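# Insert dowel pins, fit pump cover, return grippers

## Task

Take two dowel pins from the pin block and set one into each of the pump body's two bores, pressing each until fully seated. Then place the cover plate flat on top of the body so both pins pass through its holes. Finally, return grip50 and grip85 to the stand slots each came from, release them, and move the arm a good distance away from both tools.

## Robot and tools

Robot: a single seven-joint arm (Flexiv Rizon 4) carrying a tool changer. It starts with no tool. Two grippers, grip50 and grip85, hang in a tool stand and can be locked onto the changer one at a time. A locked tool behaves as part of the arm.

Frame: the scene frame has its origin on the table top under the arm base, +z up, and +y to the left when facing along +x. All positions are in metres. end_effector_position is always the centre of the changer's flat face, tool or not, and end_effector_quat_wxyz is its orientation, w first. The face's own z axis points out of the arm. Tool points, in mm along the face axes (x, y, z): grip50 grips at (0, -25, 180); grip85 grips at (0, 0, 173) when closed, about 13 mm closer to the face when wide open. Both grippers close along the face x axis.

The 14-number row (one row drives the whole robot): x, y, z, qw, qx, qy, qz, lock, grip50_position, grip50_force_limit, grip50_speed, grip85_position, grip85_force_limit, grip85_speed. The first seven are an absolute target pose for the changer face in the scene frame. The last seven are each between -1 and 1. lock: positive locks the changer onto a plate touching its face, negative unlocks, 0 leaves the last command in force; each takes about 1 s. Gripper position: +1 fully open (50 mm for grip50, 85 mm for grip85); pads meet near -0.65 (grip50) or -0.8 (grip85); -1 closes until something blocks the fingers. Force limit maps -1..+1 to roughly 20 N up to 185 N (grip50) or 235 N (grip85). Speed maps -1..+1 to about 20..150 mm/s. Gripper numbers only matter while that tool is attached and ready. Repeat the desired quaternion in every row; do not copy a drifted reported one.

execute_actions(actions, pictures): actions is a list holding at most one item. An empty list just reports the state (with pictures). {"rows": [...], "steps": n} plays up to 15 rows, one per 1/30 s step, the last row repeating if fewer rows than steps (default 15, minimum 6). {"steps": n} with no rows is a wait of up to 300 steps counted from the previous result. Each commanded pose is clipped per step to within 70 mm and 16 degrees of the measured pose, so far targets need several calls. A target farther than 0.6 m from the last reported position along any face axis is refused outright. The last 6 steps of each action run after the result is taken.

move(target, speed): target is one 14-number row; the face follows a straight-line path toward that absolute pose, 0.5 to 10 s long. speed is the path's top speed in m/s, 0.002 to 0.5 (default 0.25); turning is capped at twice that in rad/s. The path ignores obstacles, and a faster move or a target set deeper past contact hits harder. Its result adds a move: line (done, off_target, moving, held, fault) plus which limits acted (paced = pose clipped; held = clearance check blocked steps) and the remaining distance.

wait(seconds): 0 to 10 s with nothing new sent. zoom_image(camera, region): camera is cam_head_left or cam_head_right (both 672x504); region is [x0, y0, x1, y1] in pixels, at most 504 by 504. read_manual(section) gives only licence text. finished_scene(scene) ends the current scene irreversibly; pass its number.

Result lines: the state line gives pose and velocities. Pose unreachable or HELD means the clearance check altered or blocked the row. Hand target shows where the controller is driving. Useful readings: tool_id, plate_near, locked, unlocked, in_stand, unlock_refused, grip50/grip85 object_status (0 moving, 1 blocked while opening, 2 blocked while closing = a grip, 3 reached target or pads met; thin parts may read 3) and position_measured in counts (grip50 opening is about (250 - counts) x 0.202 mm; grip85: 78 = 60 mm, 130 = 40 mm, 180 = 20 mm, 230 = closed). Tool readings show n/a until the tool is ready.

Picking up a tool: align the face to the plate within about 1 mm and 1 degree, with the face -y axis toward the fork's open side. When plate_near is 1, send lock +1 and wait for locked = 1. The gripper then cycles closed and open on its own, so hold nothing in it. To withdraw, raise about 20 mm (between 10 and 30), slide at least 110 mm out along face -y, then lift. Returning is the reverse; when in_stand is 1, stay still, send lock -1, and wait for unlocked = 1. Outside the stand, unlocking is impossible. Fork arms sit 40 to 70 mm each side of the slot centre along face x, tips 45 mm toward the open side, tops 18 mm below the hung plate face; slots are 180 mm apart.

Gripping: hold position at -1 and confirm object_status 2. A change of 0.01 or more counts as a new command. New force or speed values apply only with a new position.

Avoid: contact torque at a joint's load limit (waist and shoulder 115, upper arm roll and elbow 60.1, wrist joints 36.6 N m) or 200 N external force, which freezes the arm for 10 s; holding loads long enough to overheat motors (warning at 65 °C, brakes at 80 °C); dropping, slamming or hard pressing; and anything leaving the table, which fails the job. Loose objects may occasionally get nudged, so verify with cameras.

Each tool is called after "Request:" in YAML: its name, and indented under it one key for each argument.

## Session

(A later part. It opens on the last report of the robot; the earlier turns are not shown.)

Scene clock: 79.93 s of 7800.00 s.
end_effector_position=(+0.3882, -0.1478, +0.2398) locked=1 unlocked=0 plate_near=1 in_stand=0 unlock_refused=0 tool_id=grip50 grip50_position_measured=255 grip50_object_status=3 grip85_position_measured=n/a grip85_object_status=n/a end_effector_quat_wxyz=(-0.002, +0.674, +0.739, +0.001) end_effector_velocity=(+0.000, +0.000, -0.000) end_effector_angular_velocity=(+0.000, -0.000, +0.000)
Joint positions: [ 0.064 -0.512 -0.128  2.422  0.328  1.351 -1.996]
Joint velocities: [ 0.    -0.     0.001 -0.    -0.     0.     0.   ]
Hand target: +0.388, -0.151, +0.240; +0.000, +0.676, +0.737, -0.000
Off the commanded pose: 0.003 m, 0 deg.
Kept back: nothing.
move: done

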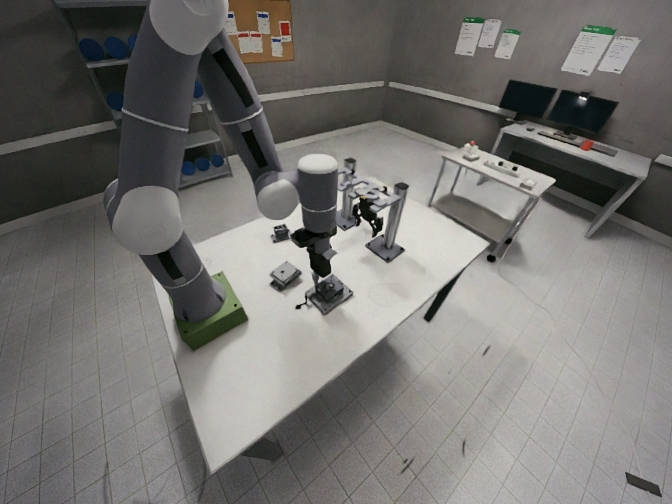

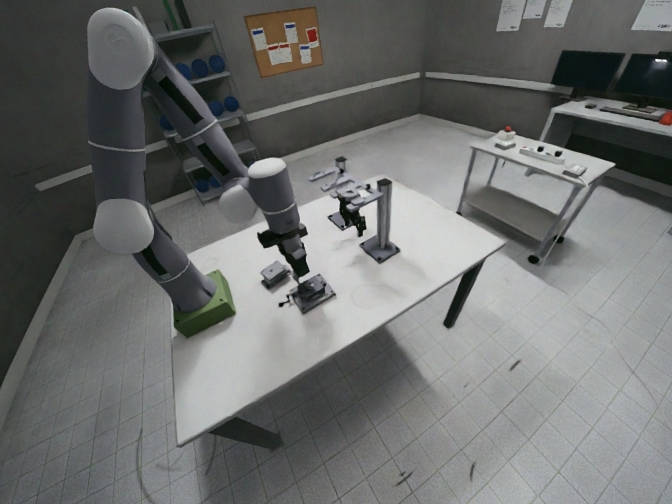

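Request:
move:
  target: [0.387,-0.138,0.25,0,0.6756,0.7373,0,0,-1,0,1,1,0,0]
  speed: 0.03

Request:
move:
  target: [0.4366,-0.1333,0.25,0,0.6756,0.7373,0,0,-1,0,1,1,0,0]
  speed: 0.08

Request:
move:
  target: [0.4366,-0.1333,0.24,0,0.6756,0.7373,0,0,-1,0,1,1,0,0]
  speed: 0.02

Request:
move:
  target: [0.4371,-0.1393,0.24,0,0.6756,0.7373,0,0,-1,0,1,1,0,0]
  speed: 0.008

Request:
move:
  target: [0.4375,-0.1433,0.24,0,0.6756,0.7373,0,0,-1,0,1,1,0,0]
  speed: 0.008

Scene clock: 81.03 s of 7800.00 s.
end_effector_position=(+0.3871, -0.1380, +0.2501) locked=1 unlocked=0 plate_near=1 in_stand=0 unlock_refused=0 tool_id=grip50 grip50_position_measured=255 grip50_object_status=3 grip85_position_measured=n/a grip85_object_status=n/a end_effector_quat_wxyz=(+0.000, +0.676, +0.737, +0.000) end_effector_velocity=(-0.000, -0.000, -0.000) end_effector_angular_velocity=(-0.000, +0.000, -0.001)
Joint positions: [ 0.109 -0.472 -0.15   2.447  0.317  1.338 -1.957]
Joint velocities: [ 0.    -0.    -0.001 -0.     0.001 -0.     0.   ]
Hand target: +0.387, -0.138, +0.250; -0.000, +0.676, +0.737, +0.000
Off the commanded pose: 0.000 m, 0 deg.
Kept back: nothing.
move: done

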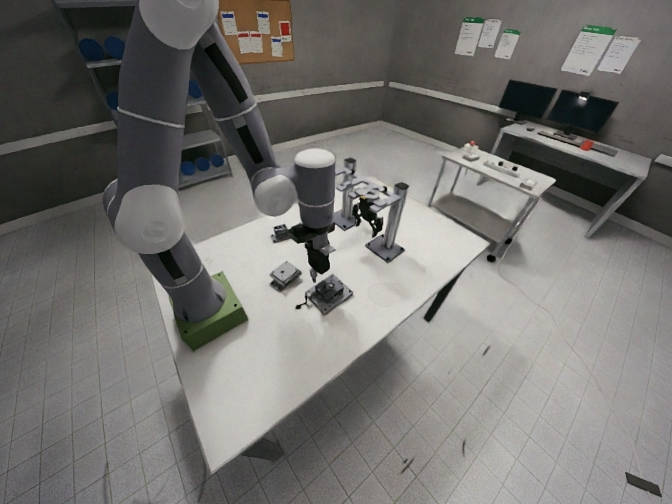

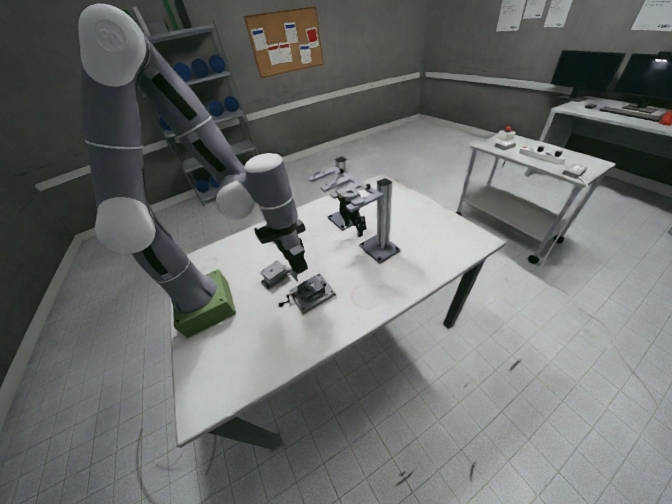

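Scene clock: 81.93 s of 7800.00 s.
end_effector_position=(+0.4367, -0.1332, +0.2502) locked=1 unlocked=0 plate_near=1 in_stand=0 unlock_refused=0 tool_id=grip50 grip50_position_measured=255 grip50_object_status=3 grip85_position_measured=n/a grip85_object_status=n/a end_effector_quat_wxyz=(+0.000, +0.675, +0.737, +0.000) end_effector_velocity=(-0.000, -0.000, -0.000) end_effector_angular_velocity=(-0.000, +0.000, -0.000)
Joint positions: [ 0.125 -0.516 -0.168  2.325  0.284  1.257 -1.916]
Joint velocities: [-0. -0. -0. -0.  0.  0. -0.]
Hand target: +0.437, -0.133, +0.250; -0.000, +0.676, +0.737, +0.000
Off the commanded pose: 0.000 m, 0 deg.
Kept back: nothing.
move: done

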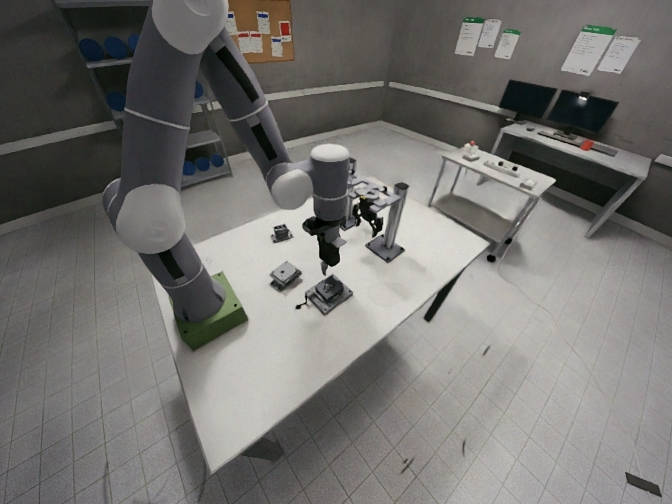

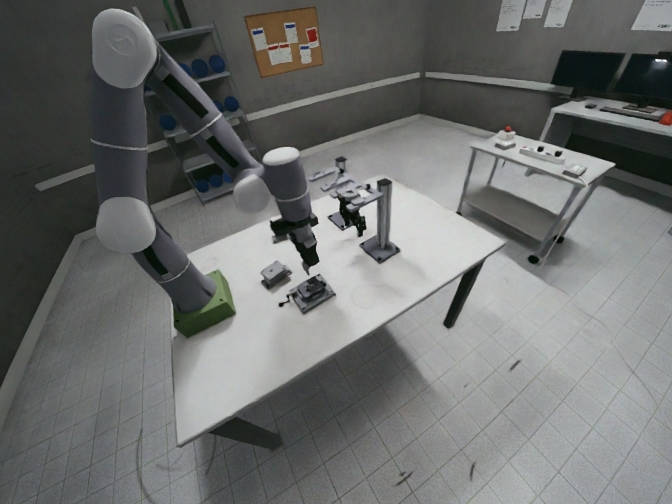

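Scene clock: 82.67 s of 7800.00 s.
end_effector_position=(+0.4365, -0.1333, +0.2399) locked=1 unlocked=0 plate_near=1 in_stand=0 unlock_refused=0 tool_id=grip50 grip50_position_measured=255 grip50_object_status=3 grip85_position_measured=n/a grip85_object_status=n/a end_effector_quat_wxyz=(-0.000, +0.676, +0.737, -0.000) end_effector_velocity=(+0.000, +0.000, -0.000) end_effector_angular_velocity=(+0.000, -0.000, +0.001)
Joint positions: [ 0.114 -0.548 -0.153  2.317  0.296  1.281 -1.924]
Joint velocities: [ 0.    -0.     0.    -0.     0.     0.    -0.001]
Hand target: +0.437, -0.133, +0.240; +0.000, +0.676, +0.737, -0.000
Off the commanded pose: 0.000 m, 0 deg.
Kept back: nothing.
move: done

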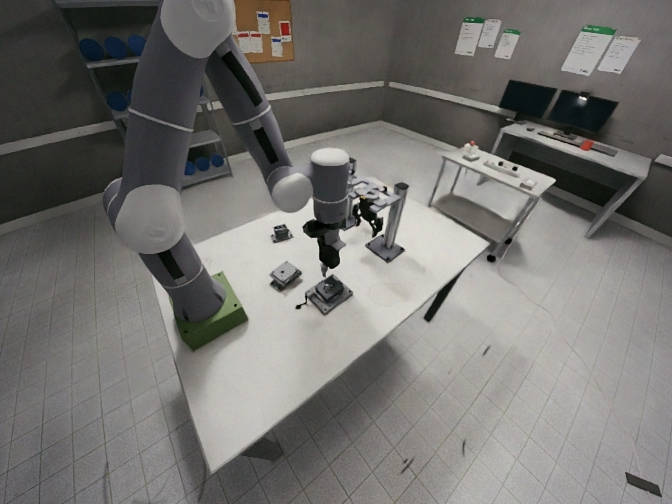

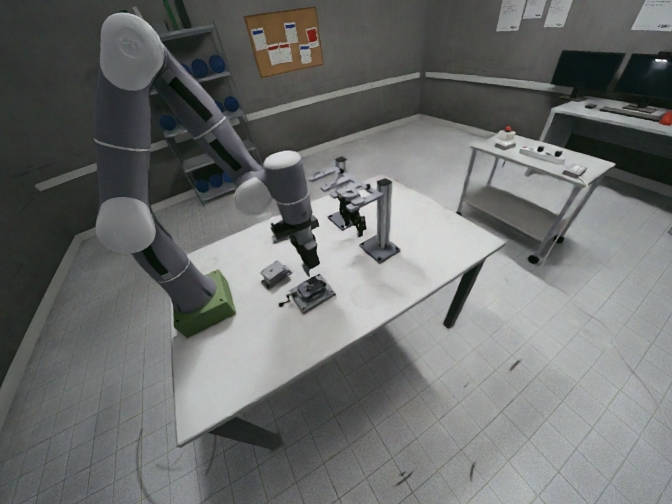

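Scene clock: 83.63 s of 7800.00 s.
end_effector_position=(+0.4372, -0.1393, +0.2401) locked=1 unlocked=0 plate_near=1 in_stand=0 unlock_refused=0 tool_id=grip50 grip50_position_measured=255 grip50_object_status=3 grip85_position_measured=n/a grip85_object_status=n/a end_effector_quat_wxyz=(+0.000, +0.676, +0.737, +0.000) end_effector_velocity=(+0.000, -0.000, +0.000) end_effector_angular_velocity=(+0.000, -0.000, -0.001)
Joint positions: [ 0.1   -0.55  -0.154  2.311  0.294  1.278 -1.936]
Joint velocities: [ 0.    -0.    -0.    -0.     0.001  0.     0.   ]
Hand target: +0.437, -0.139, +0.240; +0.000, +0.676, +0.737, -0.000
Off the commanded pose: 0.000 m, 0 deg.
Kept back: nothing.
move: done

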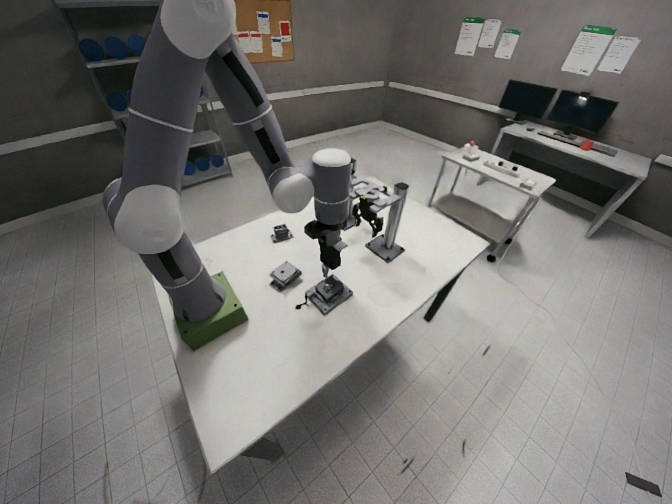

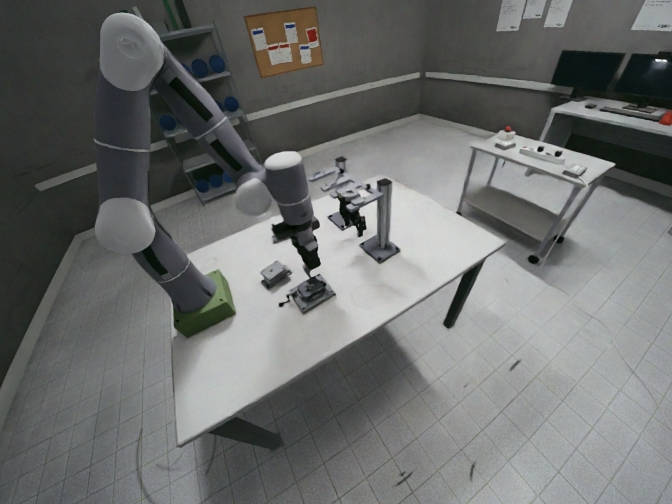

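Scene clock: 84.37 s of 7800.00 s.
end_effector_position=(+0.4375, -0.1433, +0.2401) locked=1 unlocked=0 plate_near=1 in_stand=0 unlock_refused=0 tool_id=grip50 grip50_position_measured=255 grip50_object_status=3 grip85_position_measured=n/a grip85_object_status=n/a end_effector_quat_wxyz=(+0.000, +0.676, +0.737, +0.000) end_effector_velocity=(-0.000, -0.000, -0.000) end_effector_angular_velocity=(-0.000, +0.000, -0.001)
Joint positions: [ 0.091 -0.552 -0.154  2.306  0.293  1.275 -1.944]
Joint velocities: [ 0.    -0.    -0.     0.    -0.    -0.     0.001]
Hand target: +0.438, -0.143, +0.240; +0.000, +0.676, +0.737, -0.000
Off the commanded pose: 0.000 m, 0 deg.
Kept back: nothing.
move: done

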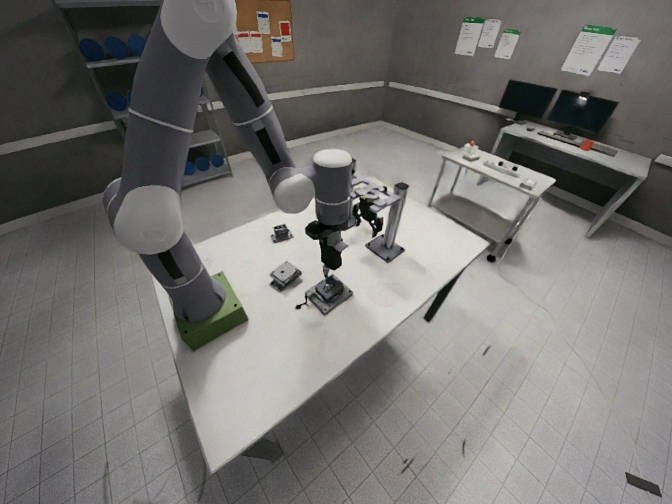

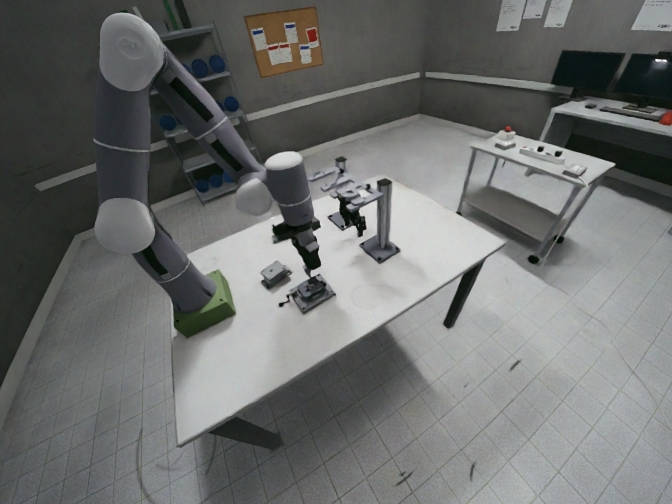

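Request:
move:
  target: [0.4378,-0.1463,0.24,0,0.6756,0.7373,0,0,-1,0,1,1,0,0]
  speed: 0.008

Scene clock: 85.30 s of 7800.00 s.
end_effector_position=(+0.4379, -0.1444, +0.2399) locked=1 unlocked=0 plate_near=1 in_stand=0 unlock_refused=0 tool_id=grip50 grip50_position_measured=255 grip50_object_status=3 grip85_position_measured=n/a grip85_object_status=n/a end_effector_quat_wxyz=(-0.001, +0.675, +0.738, +0.001) end_effector_velocity=(+0.000, -0.000, -0.000) end_effector_angular_velocity=(-0.000, +0.000, +0.001)
Joint positions: [ 0.085 -0.553 -0.152  2.303  0.293  1.271 -1.95 ]
Joint velocities: [ 0.    -0.    -0.     0.    -0.001  0.    -0.001]
Hand target: +0.438, -0.146, +0.240; +0.000, +0.676, +0.737, -0.000
Off the commanded pose: 0.002 m, 0 deg.
Kept back: nothing.
move: done

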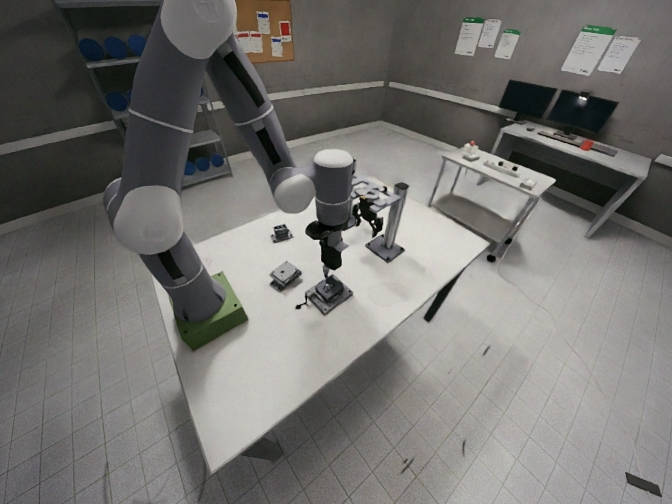

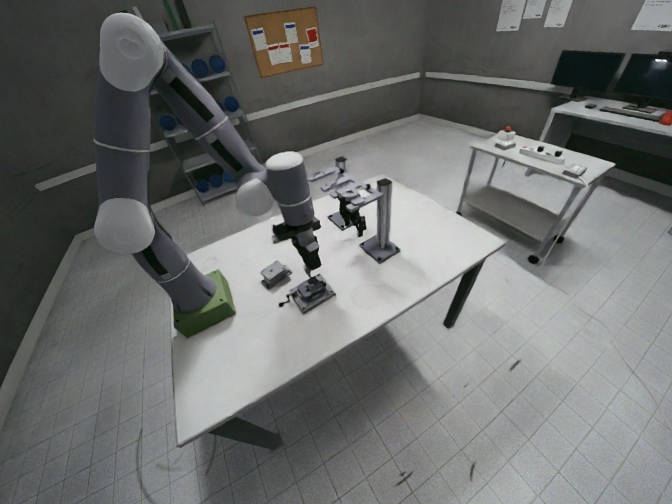

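Request:
move:
  target: [0.445,-0.137,0.242,0,0.6871,0.7266,0,0,-1,0,1,1,0,0]
  speed: 0.03

Request:
move:
  target: [0.4715,-0.1349,0.242,0,0.6871,0.7266,0,0,-1,0,1,1,0,0]
  speed: 0.05

Request:
move:
  target: [0.473,-0.1619,0.24,0,0.6871,0.7266,0,0,-1,0,1,1,0,0]
  speed: 0.03

Request:
move:
  target: [0.468,-0.1622,0.24,0,0.6871,0.7266,0,0,-1,0,1,1,0,0]
  speed: 0.008

Request:
move:
  target: [0.464,-0.1624,0.24,0,0.6871,0.7266,0,0,-1,0,1,1,0,0]
  speed: 0.008

Scene clock: 86.50 s of 7800.00 s.
end_effector_position=(+0.4451, -0.1369, +0.2420) locked=1 unlocked=0 plate_near=1 in_stand=0 unlock_refused=0 tool_id=grip50 grip50_position_measured=255 grip50_object_status=3 grip85_position_measured=n/a grip85_object_status=n/a end_effector_quat_wxyz=(+0.000, +0.687, +0.727, +0.000) end_effector_velocity=(-0.000, -0.000, +0.000) end_effector_angular_velocity=(+0.000, -0.000, +0.000)
Joint positions: [ 0.113 -0.551 -0.164  2.292  0.295  1.259 -1.899]
Joint velocities: [-0.     0.    -0.    -0.     0.    -0.    -0.001]
Hand target: +0.445, -0.137, +0.242; -0.000, +0.687, +0.727, +0.000
Off the commanded pose: 0.000 m, 0 deg.
Kept back: nothing.
move: done

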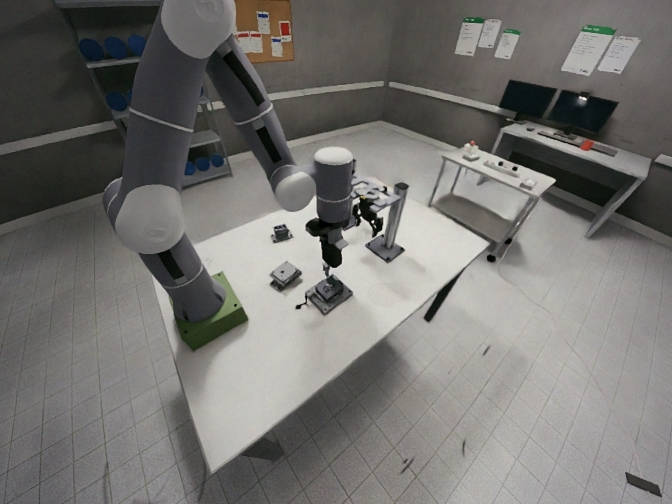

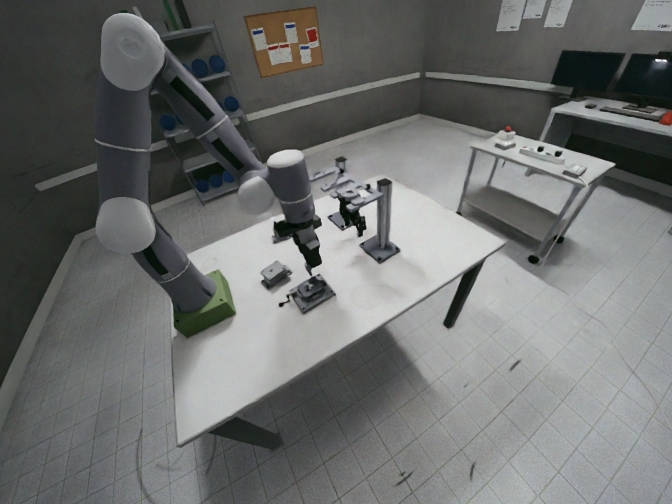

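Scene clock: 87.27 s of 7800.00 s.
end_effector_position=(+0.4716, -0.1348, +0.2422) locked=1 unlocked=0 plate_near=1 in_stand=0 unlock_refused=0 tool_id=grip50 grip50_position_measured=255 grip50_object_status=3 grip85_position_measured=n/a grip85_object_status=n/a end_effector_quat_wxyz=(+0.000, +0.687, +0.727, +0.000) end_effector_velocity=(-0.000, +0.000, -0.000) end_effector_angular_velocity=(-0.000, +0.001, +0.001)
Joint positions: [ 0.118 -0.577 -0.17   2.223  0.28   1.215 -1.88 ]
Joint velocities: [ 0.    -0.     0.    -0.    -0.001 -0.     0.   ]
Hand target: +0.472, -0.135, +0.242; -0.000, +0.687, +0.727, +0.000
Off the commanded pose: 0.000 m, 0 deg.
Kept back: nothing.
move: done

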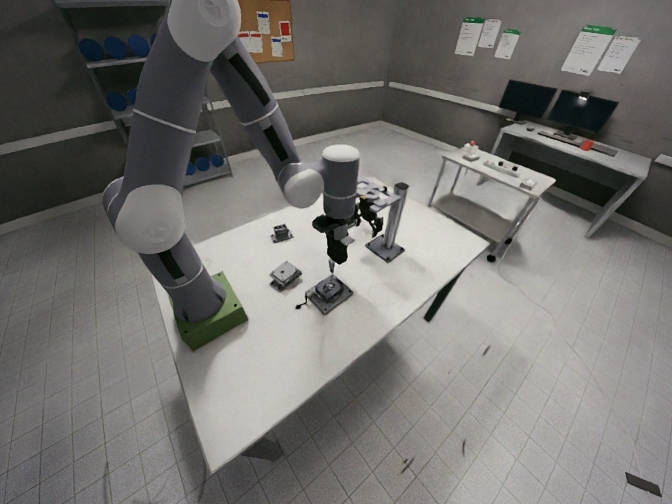

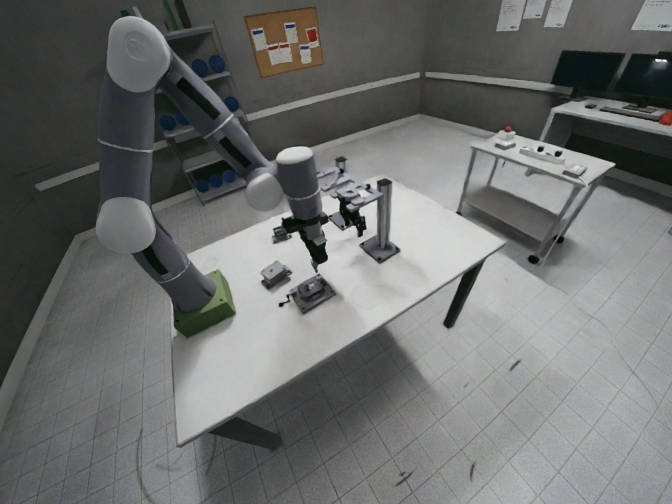

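Scene clock: 88.40 s of 7800.00 s.
end_effector_position=(+0.4731, -0.1620, +0.2401) locked=1 unlocked=0 plate_near=1 in_stand=0 unlock_refused=0 tool_id=grip50 grip50_position_measured=255 grip50_object_status=3 grip85_position_measured=n/a grip85_object_status=n/a end_effector_quat_wxyz=(+0.000, +0.687, +0.726, +0.000) end_effector_velocity=(-0.000, -0.000, -0.000) end_effector_angular_velocity=(+0.000, -0.000, -0.003)
Joint positions: [ 0.059 -0.594 -0.17   2.195  0.278  1.203 -1.933]
Joint velocities: [ 0.    -0.    -0.    -0.     0.001  0.     0.002]
Hand target: +0.473, -0.162, +0.240; +0.000, +0.687, +0.727, -0.000
Off the commanded pose: 0.000 m, 0 deg.
Kept back: nothing.
move: done

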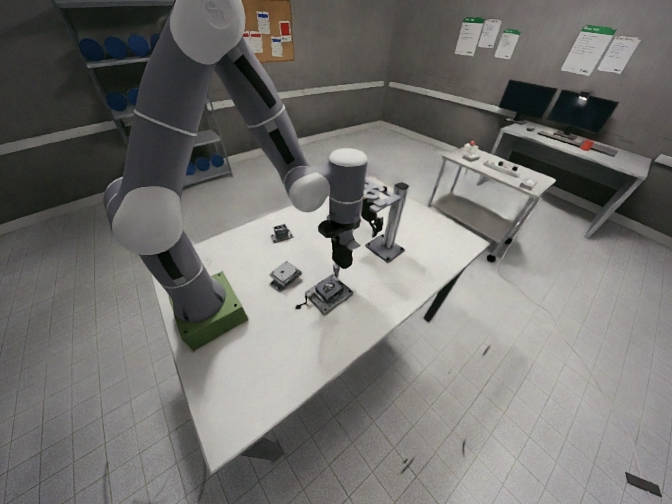

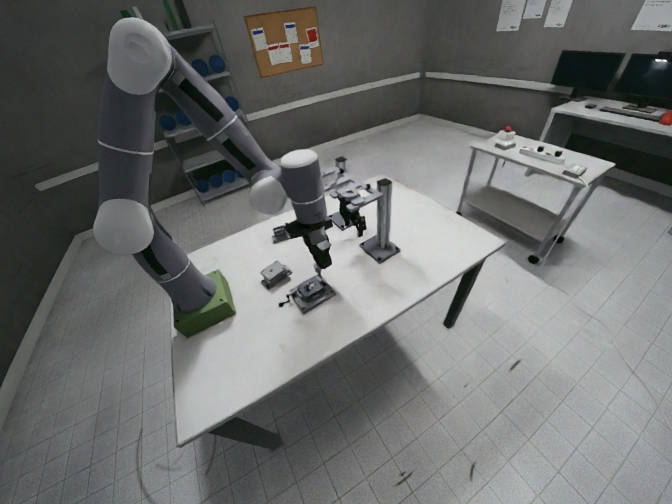

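Scene clock: 89.27 s of 7800.00 s.
end_effector_position=(+0.4679, -0.1622, +0.2399) locked=1 unlocked=0 plate_near=1 in_stand=0 unlock_refused=0 tool_id=grip50 grip50_position_measured=255 grip50_object_status=3 grip85_position_measured=n/a grip85_object_status=n/a end_effector_quat_wxyz=(-0.000, +0.687, +0.727, -0.000) end_effector_velocity=(+0.000, +0.000, +0.000) end_effector_angular_velocity=(+0.000, -0.000, -0.000)
Joint positions: [ 0.057 -0.589 -0.168  2.208  0.279  1.21  -1.936]
Joint velocities: [-0.  0.  0. -0.  0. -0.  0.]
Hand target: +0.468, -0.162, +0.240; +0.000, +0.687, +0.727, -0.000
Off the commanded pose: 0.000 m, 0 deg.
Kept back: nothing.
move: done

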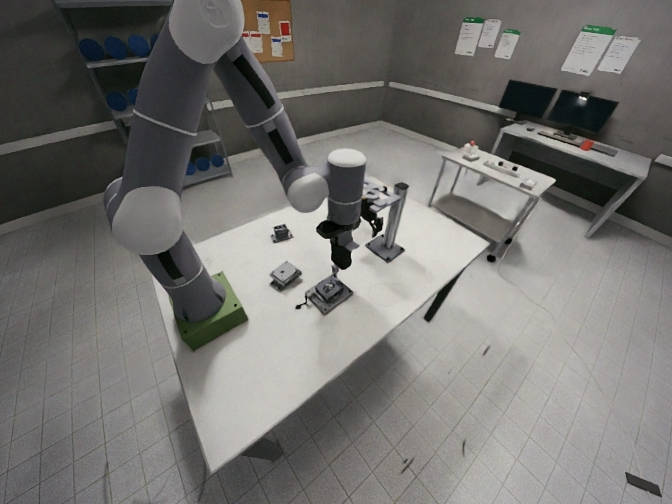

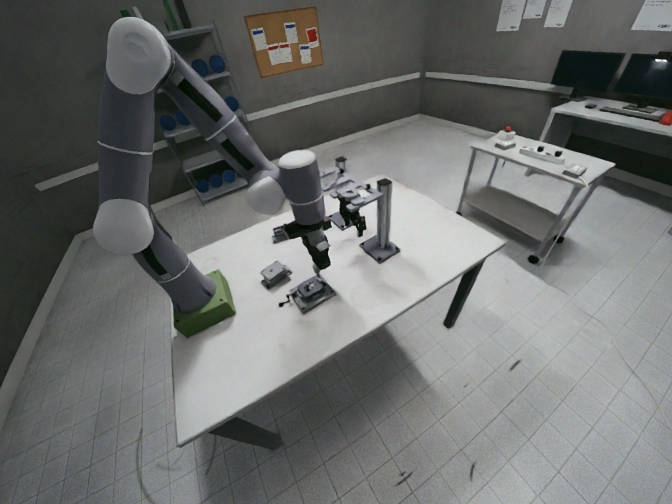

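Scene clock: 89.97 s of 7800.00 s.
end_effector_position=(+0.4639, -0.1624, +0.2399) locked=1 unlocked=0 plate_near=1 in_stand=0 unlock_refused=0 tool_id=grip50 grip50_position_measured=255 grip50_object_status=3 grip85_position_measured=n/a grip85_object_status=n/a end_effector_quat_wxyz=(-0.000, +0.687, +0.727, -0.000) end_effector_velocity=(-0.000, +0.000, -0.000) end_effector_angular_velocity=(+0.000, +0.000, +0.001)
Joint positions: [ 0.056 -0.585 -0.167  2.218  0.28   1.217 -1.938]
Joint velocities: [-0.    -0.     0.     0.    -0.    -0.    -0.001]
Hand target: +0.464, -0.162, +0.240; +0.000, +0.687, +0.727, -0.000
Off the commanded pose: 0.000 m, 0 deg.
Kept back: nothing.
move: done

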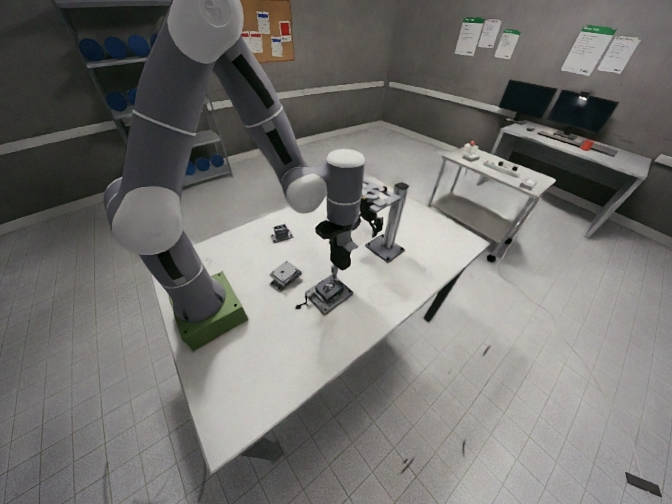

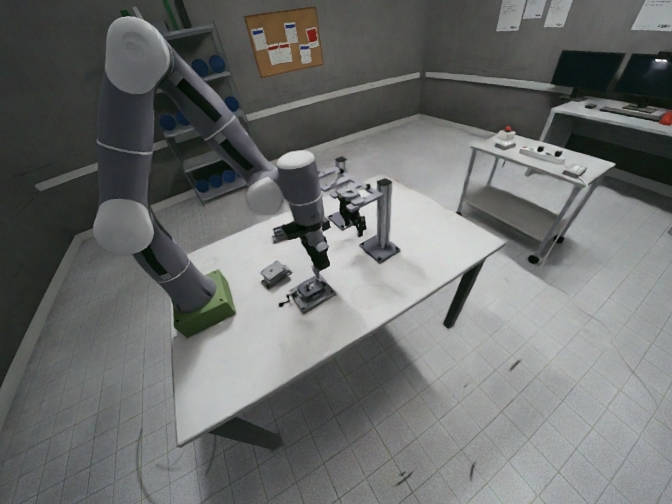

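Request:
move:
  target: [0.46,-0.1627,0.24,0,0.6871,0.7266,0,0,-1,0,1,1,0,0]
  speed: 0.008

Request:
move:
  target: [0.458,-0.1628,0.24,0,0.6871,0.7266,0,0,-1,0,1,1,0,0]
  speed: 0.008

Scene clock: 90.90 s of 7800.00 s.
end_effector_position=(+0.4609, -0.1626, +0.2404) locked=1 unlocked=0 plate_near=1 in_stand=0 unlock_refused=0 tool_id=grip50 grip50_position_measured=255 grip50_object_status=3 grip85_position_measured=n/a grip85_object_status=n/a end_effector_quat_wxyz=(+0.001, +0.687, +0.727, +0.001) end_effector_velocity=(+0.000, +0.000, +0.000) end_effector_angular_velocity=(+0.000, -0.001, +0.001)
Joint positions: [ 0.054 -0.58  -0.165  2.228  0.281  1.225 -1.941]
Joint velocities: [-0.     0.001  0.001 -0.     0.     0.    -0.001]
Hand target: +0.460, -0.163, +0.240; +0.000, +0.687, +0.727, -0.000
Off the commanded pose: 0.001 m, 0 deg.
Kept back: nothing.
move: done

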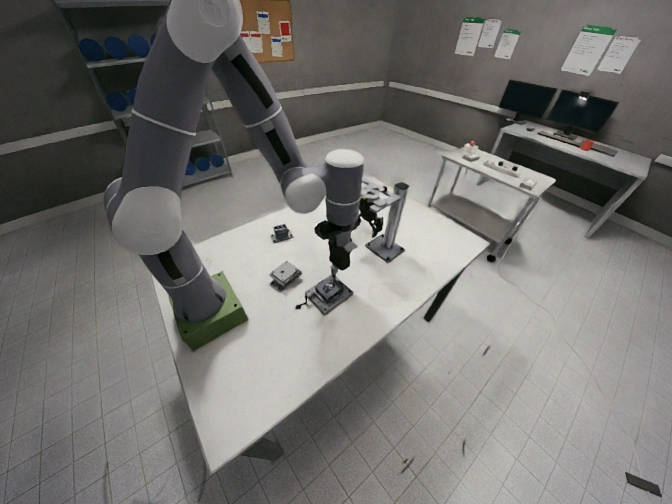

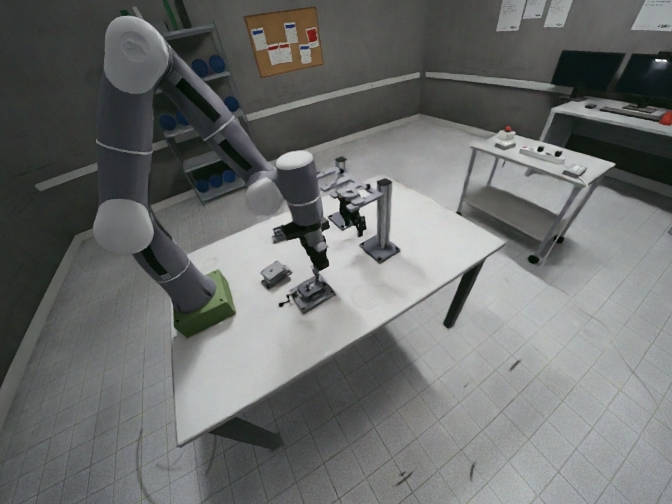

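Scene clock: 91.60 s of 7800.00 s.
end_effector_position=(+0.4600, -0.1625, +0.2411) locked=1 unlocked=0 plate_near=1 in_stand=0 unlock_refused=0 tool_id=grip50 grip50_position_measured=255 grip50_object_status=3 grip85_position_measured=n/a grip85_object_status=n/a end_effector_quat_wxyz=(+0.002, +0.687, +0.727, +0.002) end_effector_velocity=(-0.000, -0.000, -0.000) end_effector_angular_velocity=(-0.000, +0.000, +0.003)
Joint positions: [ 0.053 -0.578 -0.163  2.232  0.28   1.23  -1.941]
Joint velocities: [-0.002 -0.     0.002  0.    -0.002  0.    -0.001]
Hand target: +0.458, -0.163, +0.240; +0.000, +0.687, +0.727, -0.000
Off the commanded pose: 0.002 m, 0 deg.
Kept back: nothing.
move: done

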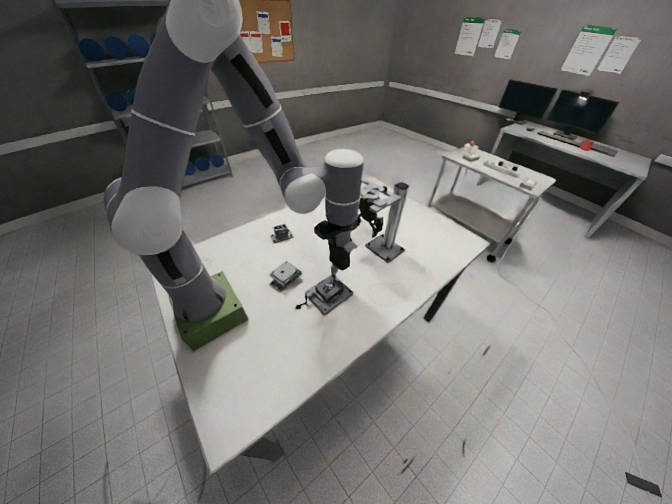

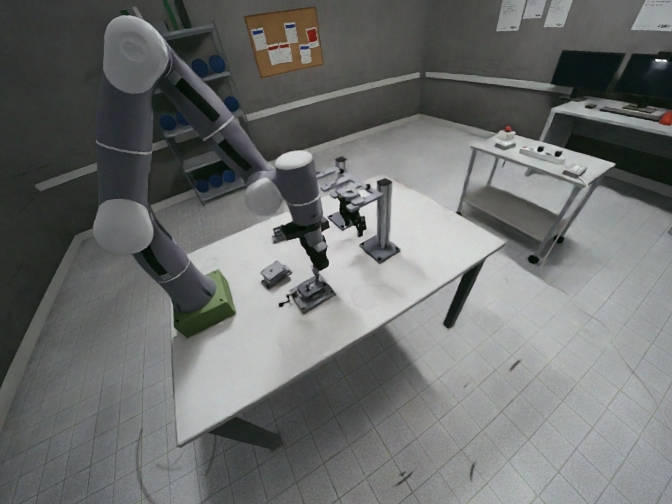

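Request:
move:
  target: [0.465,-0.1625,0.265,0,0.6871,0.7266,0,0,-1,0,1,1,0,0]
  speed: 0.04

Request:
move:
  target: [0.4475,-0.2424,0.265,0,0.6871,0.7266,0,0,-1,0,1,1,0,0]
  speed: 0.1

Request:
move:
  target: [0.4475,-0.2424,0.24,0,0.6871,0.7266,0,0,-1,0,1,1,0,0]
  speed: 0.03

Request:
move:
  target: [0.4472,-0.2374,0.24,0,0.6871,0.7266,0,0,-1,0,1,1,0,0]
  speed: 0.008

Request:
move:
  target: [0.447,-0.2334,0.24,0,0.6871,0.7266,0,0,-1,0,1,1,0,0]
  speed: 0.008

Scene clock: 92.83 s of 7800.00 s.
end_effector_position=(+0.4651, -0.1625, +0.2652) locked=1 unlocked=0 plate_near=1 in_stand=0 unlock_refused=0 tool_id=grip50 grip50_position_measured=255 grip50_object_status=3 grip85_position_measured=n/a grip85_object_status=n/a end_effector_quat_wxyz=(+0.000, +0.687, +0.727, +0.000) end_effector_velocity=(+0.000, -0.000, -0.000) end_effector_angular_velocity=(-0.000, +0.000, +0.001)
Joint positions: [ 0.073 -0.513 -0.193  2.234  0.249  1.161 -1.916]
Joint velocities: [ 0.    -0.    -0.    -0.    -0.     0.    -0.001]
Hand target: +0.465, -0.162, +0.265; +0.000, +0.687, +0.727, -0.000
Off the commanded pose: 0.000 m, 0 deg.
Kept back: nothing.
move: done

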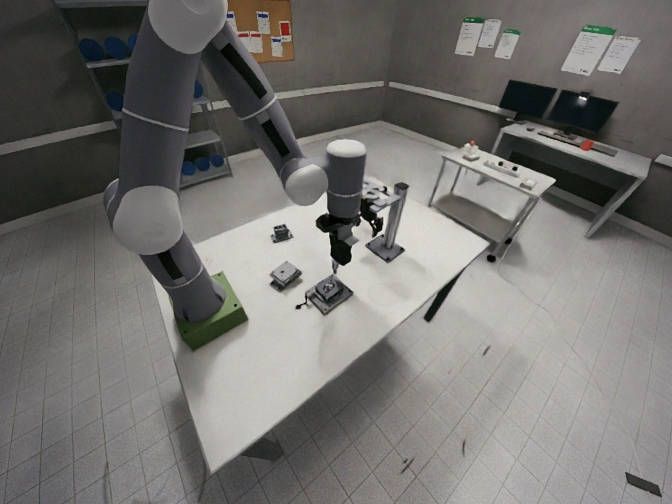

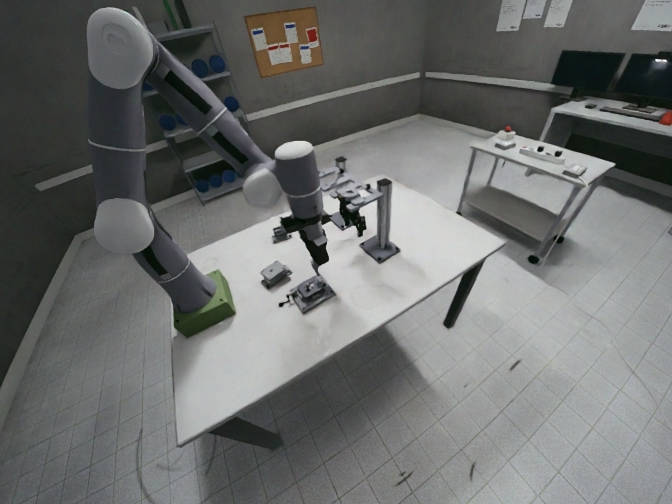

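Scene clock: 93.93 s of 7800.00 s.
end_effector_position=(+0.4476, -0.2425, +0.2651) locked=1 unlocked=0 plate_near=1 in_stand=0 unlock_refused=0 tool_id=grip50 grip50_position_measured=255 grip50_object_status=3 grip85_position_measured=n/a grip85_object_status=n/a end_effector_quat_wxyz=(+0.000, +0.687, +0.727, -0.000) end_effector_velocity=(-0.000, +0.000, -0.000) end_effector_angular_velocity=(+0.001, +0.000, +0.000)
Joint positions: [-0.093 -0.536 -0.2    2.184  0.251  1.132 -2.085]
Joint velocities: [ 0.    -0.     0.001  0.     0.001  0.    -0.   ]
Hand target: +0.448, -0.242, +0.265; +0.000, +0.687, +0.727, -0.000
Off the commanded pose: 0.000 m, 0 deg.
Kept back: nothing.
move: done

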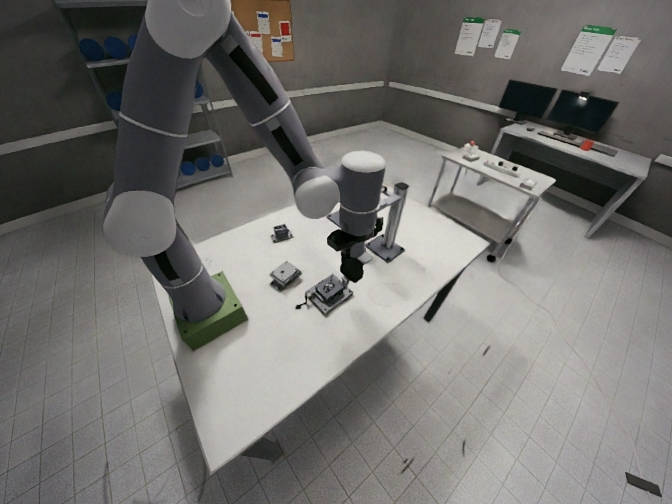

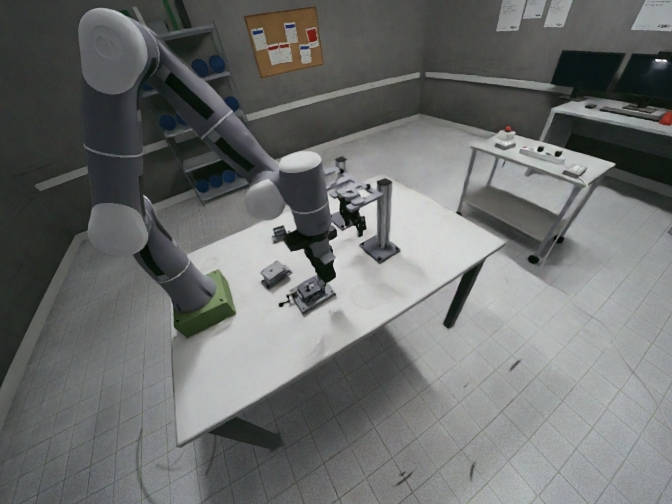

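Scene clock: 95.00 s of 7800.00 s.
end_effector_position=(+0.4474, -0.2424, +0.2399) locked=1 unlocked=0 plate_near=1 in_stand=0 unlock_refused=0 tool_id=grip50 grip50_position_measured=255 grip50_object_status=3 grip85_position_measured=n/a grip85_object_status=n/a end_effector_quat_wxyz=(-0.000, +0.687, +0.727, -0.000) end_effector_velocity=(-0.000, -0.000, +0.000) end_effector_angular_velocity=(+0.000, +0.000, -0.001)
Joint positions: [-0.111 -0.605 -0.173  2.167  0.277  1.184 -2.103]
Joint velocities: [-0.  0. -0.  0.  0. -0.  0.]
Hand target: +0.448, -0.242, +0.240; -0.000, +0.687, +0.727, +0.000
Off the commanded pose: 0.000 m, 0 deg.
Kept back: nothing.
move: done

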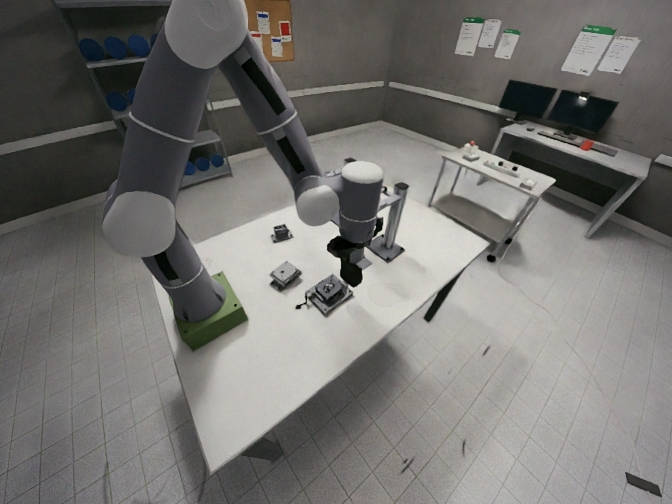

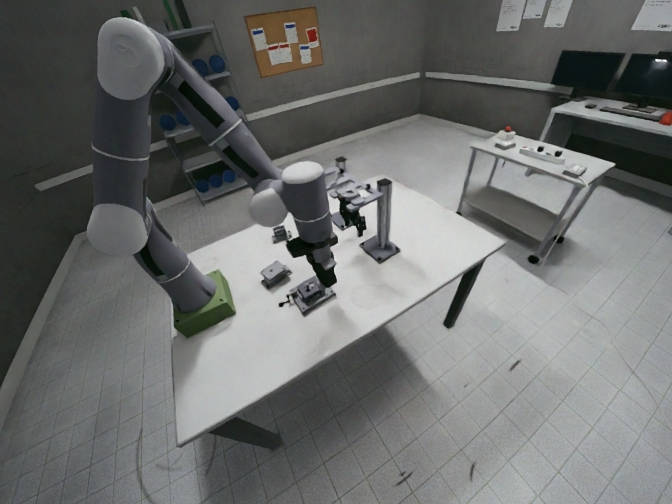

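Scene clock: 95.83 s of 7800.00 s.
end_effector_position=(+0.4472, -0.2374, +0.2399) locked=1 unlocked=0 plate_near=1 in_stand=0 unlock_refused=0 tool_id=grip50 grip50_position_measured=255 grip50_object_status=3 grip85_position_measured=n/a grip85_object_status=n/a end_effector_quat_wxyz=(-0.000, +0.687, +0.727, -0.000) end_effector_velocity=(-0.000, +0.000, -0.000) end_effector_angular_velocity=(-0.000, +0.000, +0.000)
Joint positions: [-0.101 -0.602 -0.173  2.175  0.278  1.189 -2.095]
Joint velocities: [ 0.    -0.     0.     0.    -0.001  0.     0.   ]
Hand target: +0.447, -0.237, +0.240; -0.000, +0.687, +0.727, +0.000
Off the commanded pose: 0.000 m, 0 deg.
Kept back: nothing.
move: done

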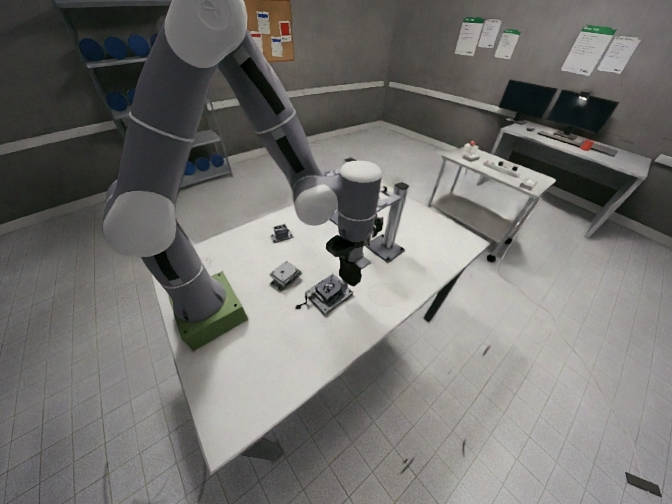

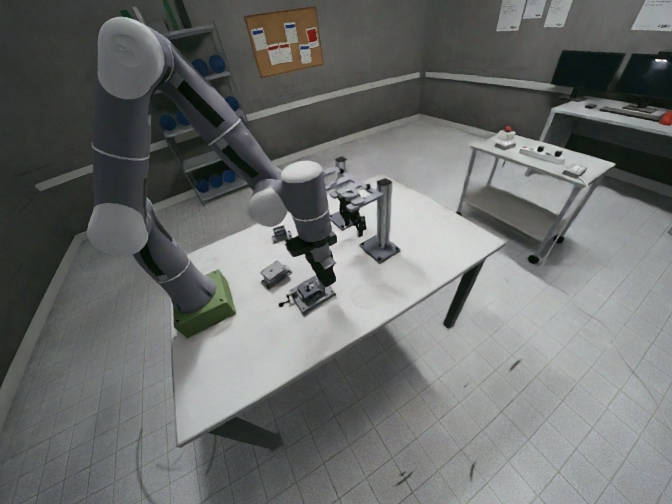

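Scene clock: 96.57 s of 7800.00 s.
end_effector_position=(+0.4470, -0.2334, +0.2399) locked=1 unlocked=0 plate_near=1 in_stand=0 unlock_refused=0 tool_id=grip50 grip50_position_measured=255 grip50_object_status=3 grip85_position_measured=n/a grip85_object_status=n/a end_effector_quat_wxyz=(-0.000, +0.687, +0.727, -0.000) end_effector_velocity=(-0.000, -0.000, -0.000) end_effector_angular_velocity=(-0.000, -0.000, +0.000)
Joint positions: [-0.093 -0.6   -0.173  2.181  0.279  1.192 -2.088]
Joint velocities: [-0.    -0.    -0.     0.     0.     0.    -0.001]
Hand target: +0.447, -0.233, +0.240; -0.000, +0.687, +0.727, +0.000
Off the commanded pose: 0.000 m, 0 deg.
Kept back: nothing.
move: done

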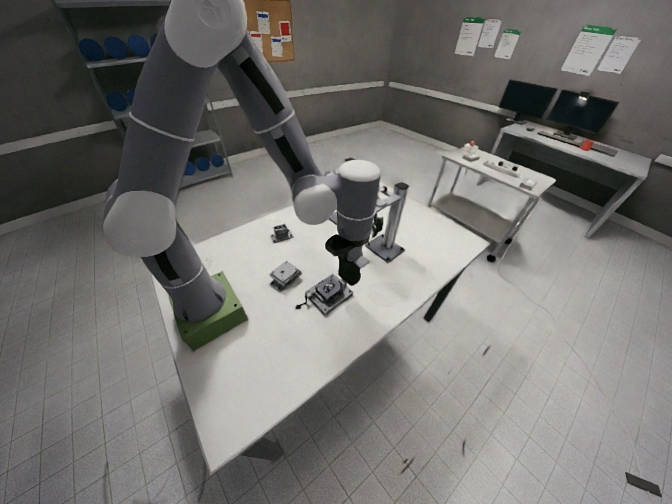

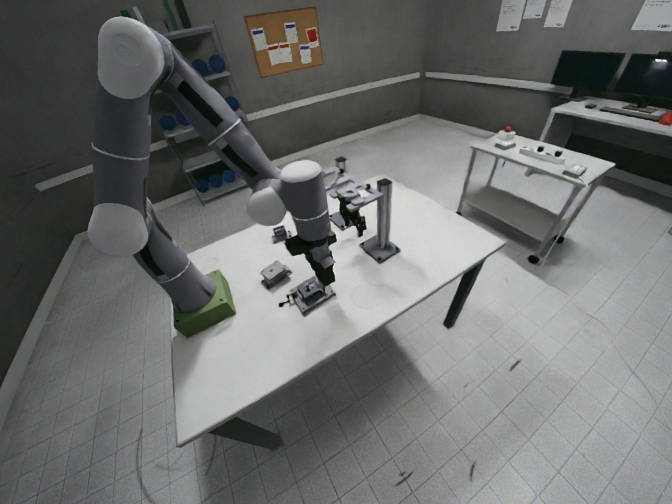

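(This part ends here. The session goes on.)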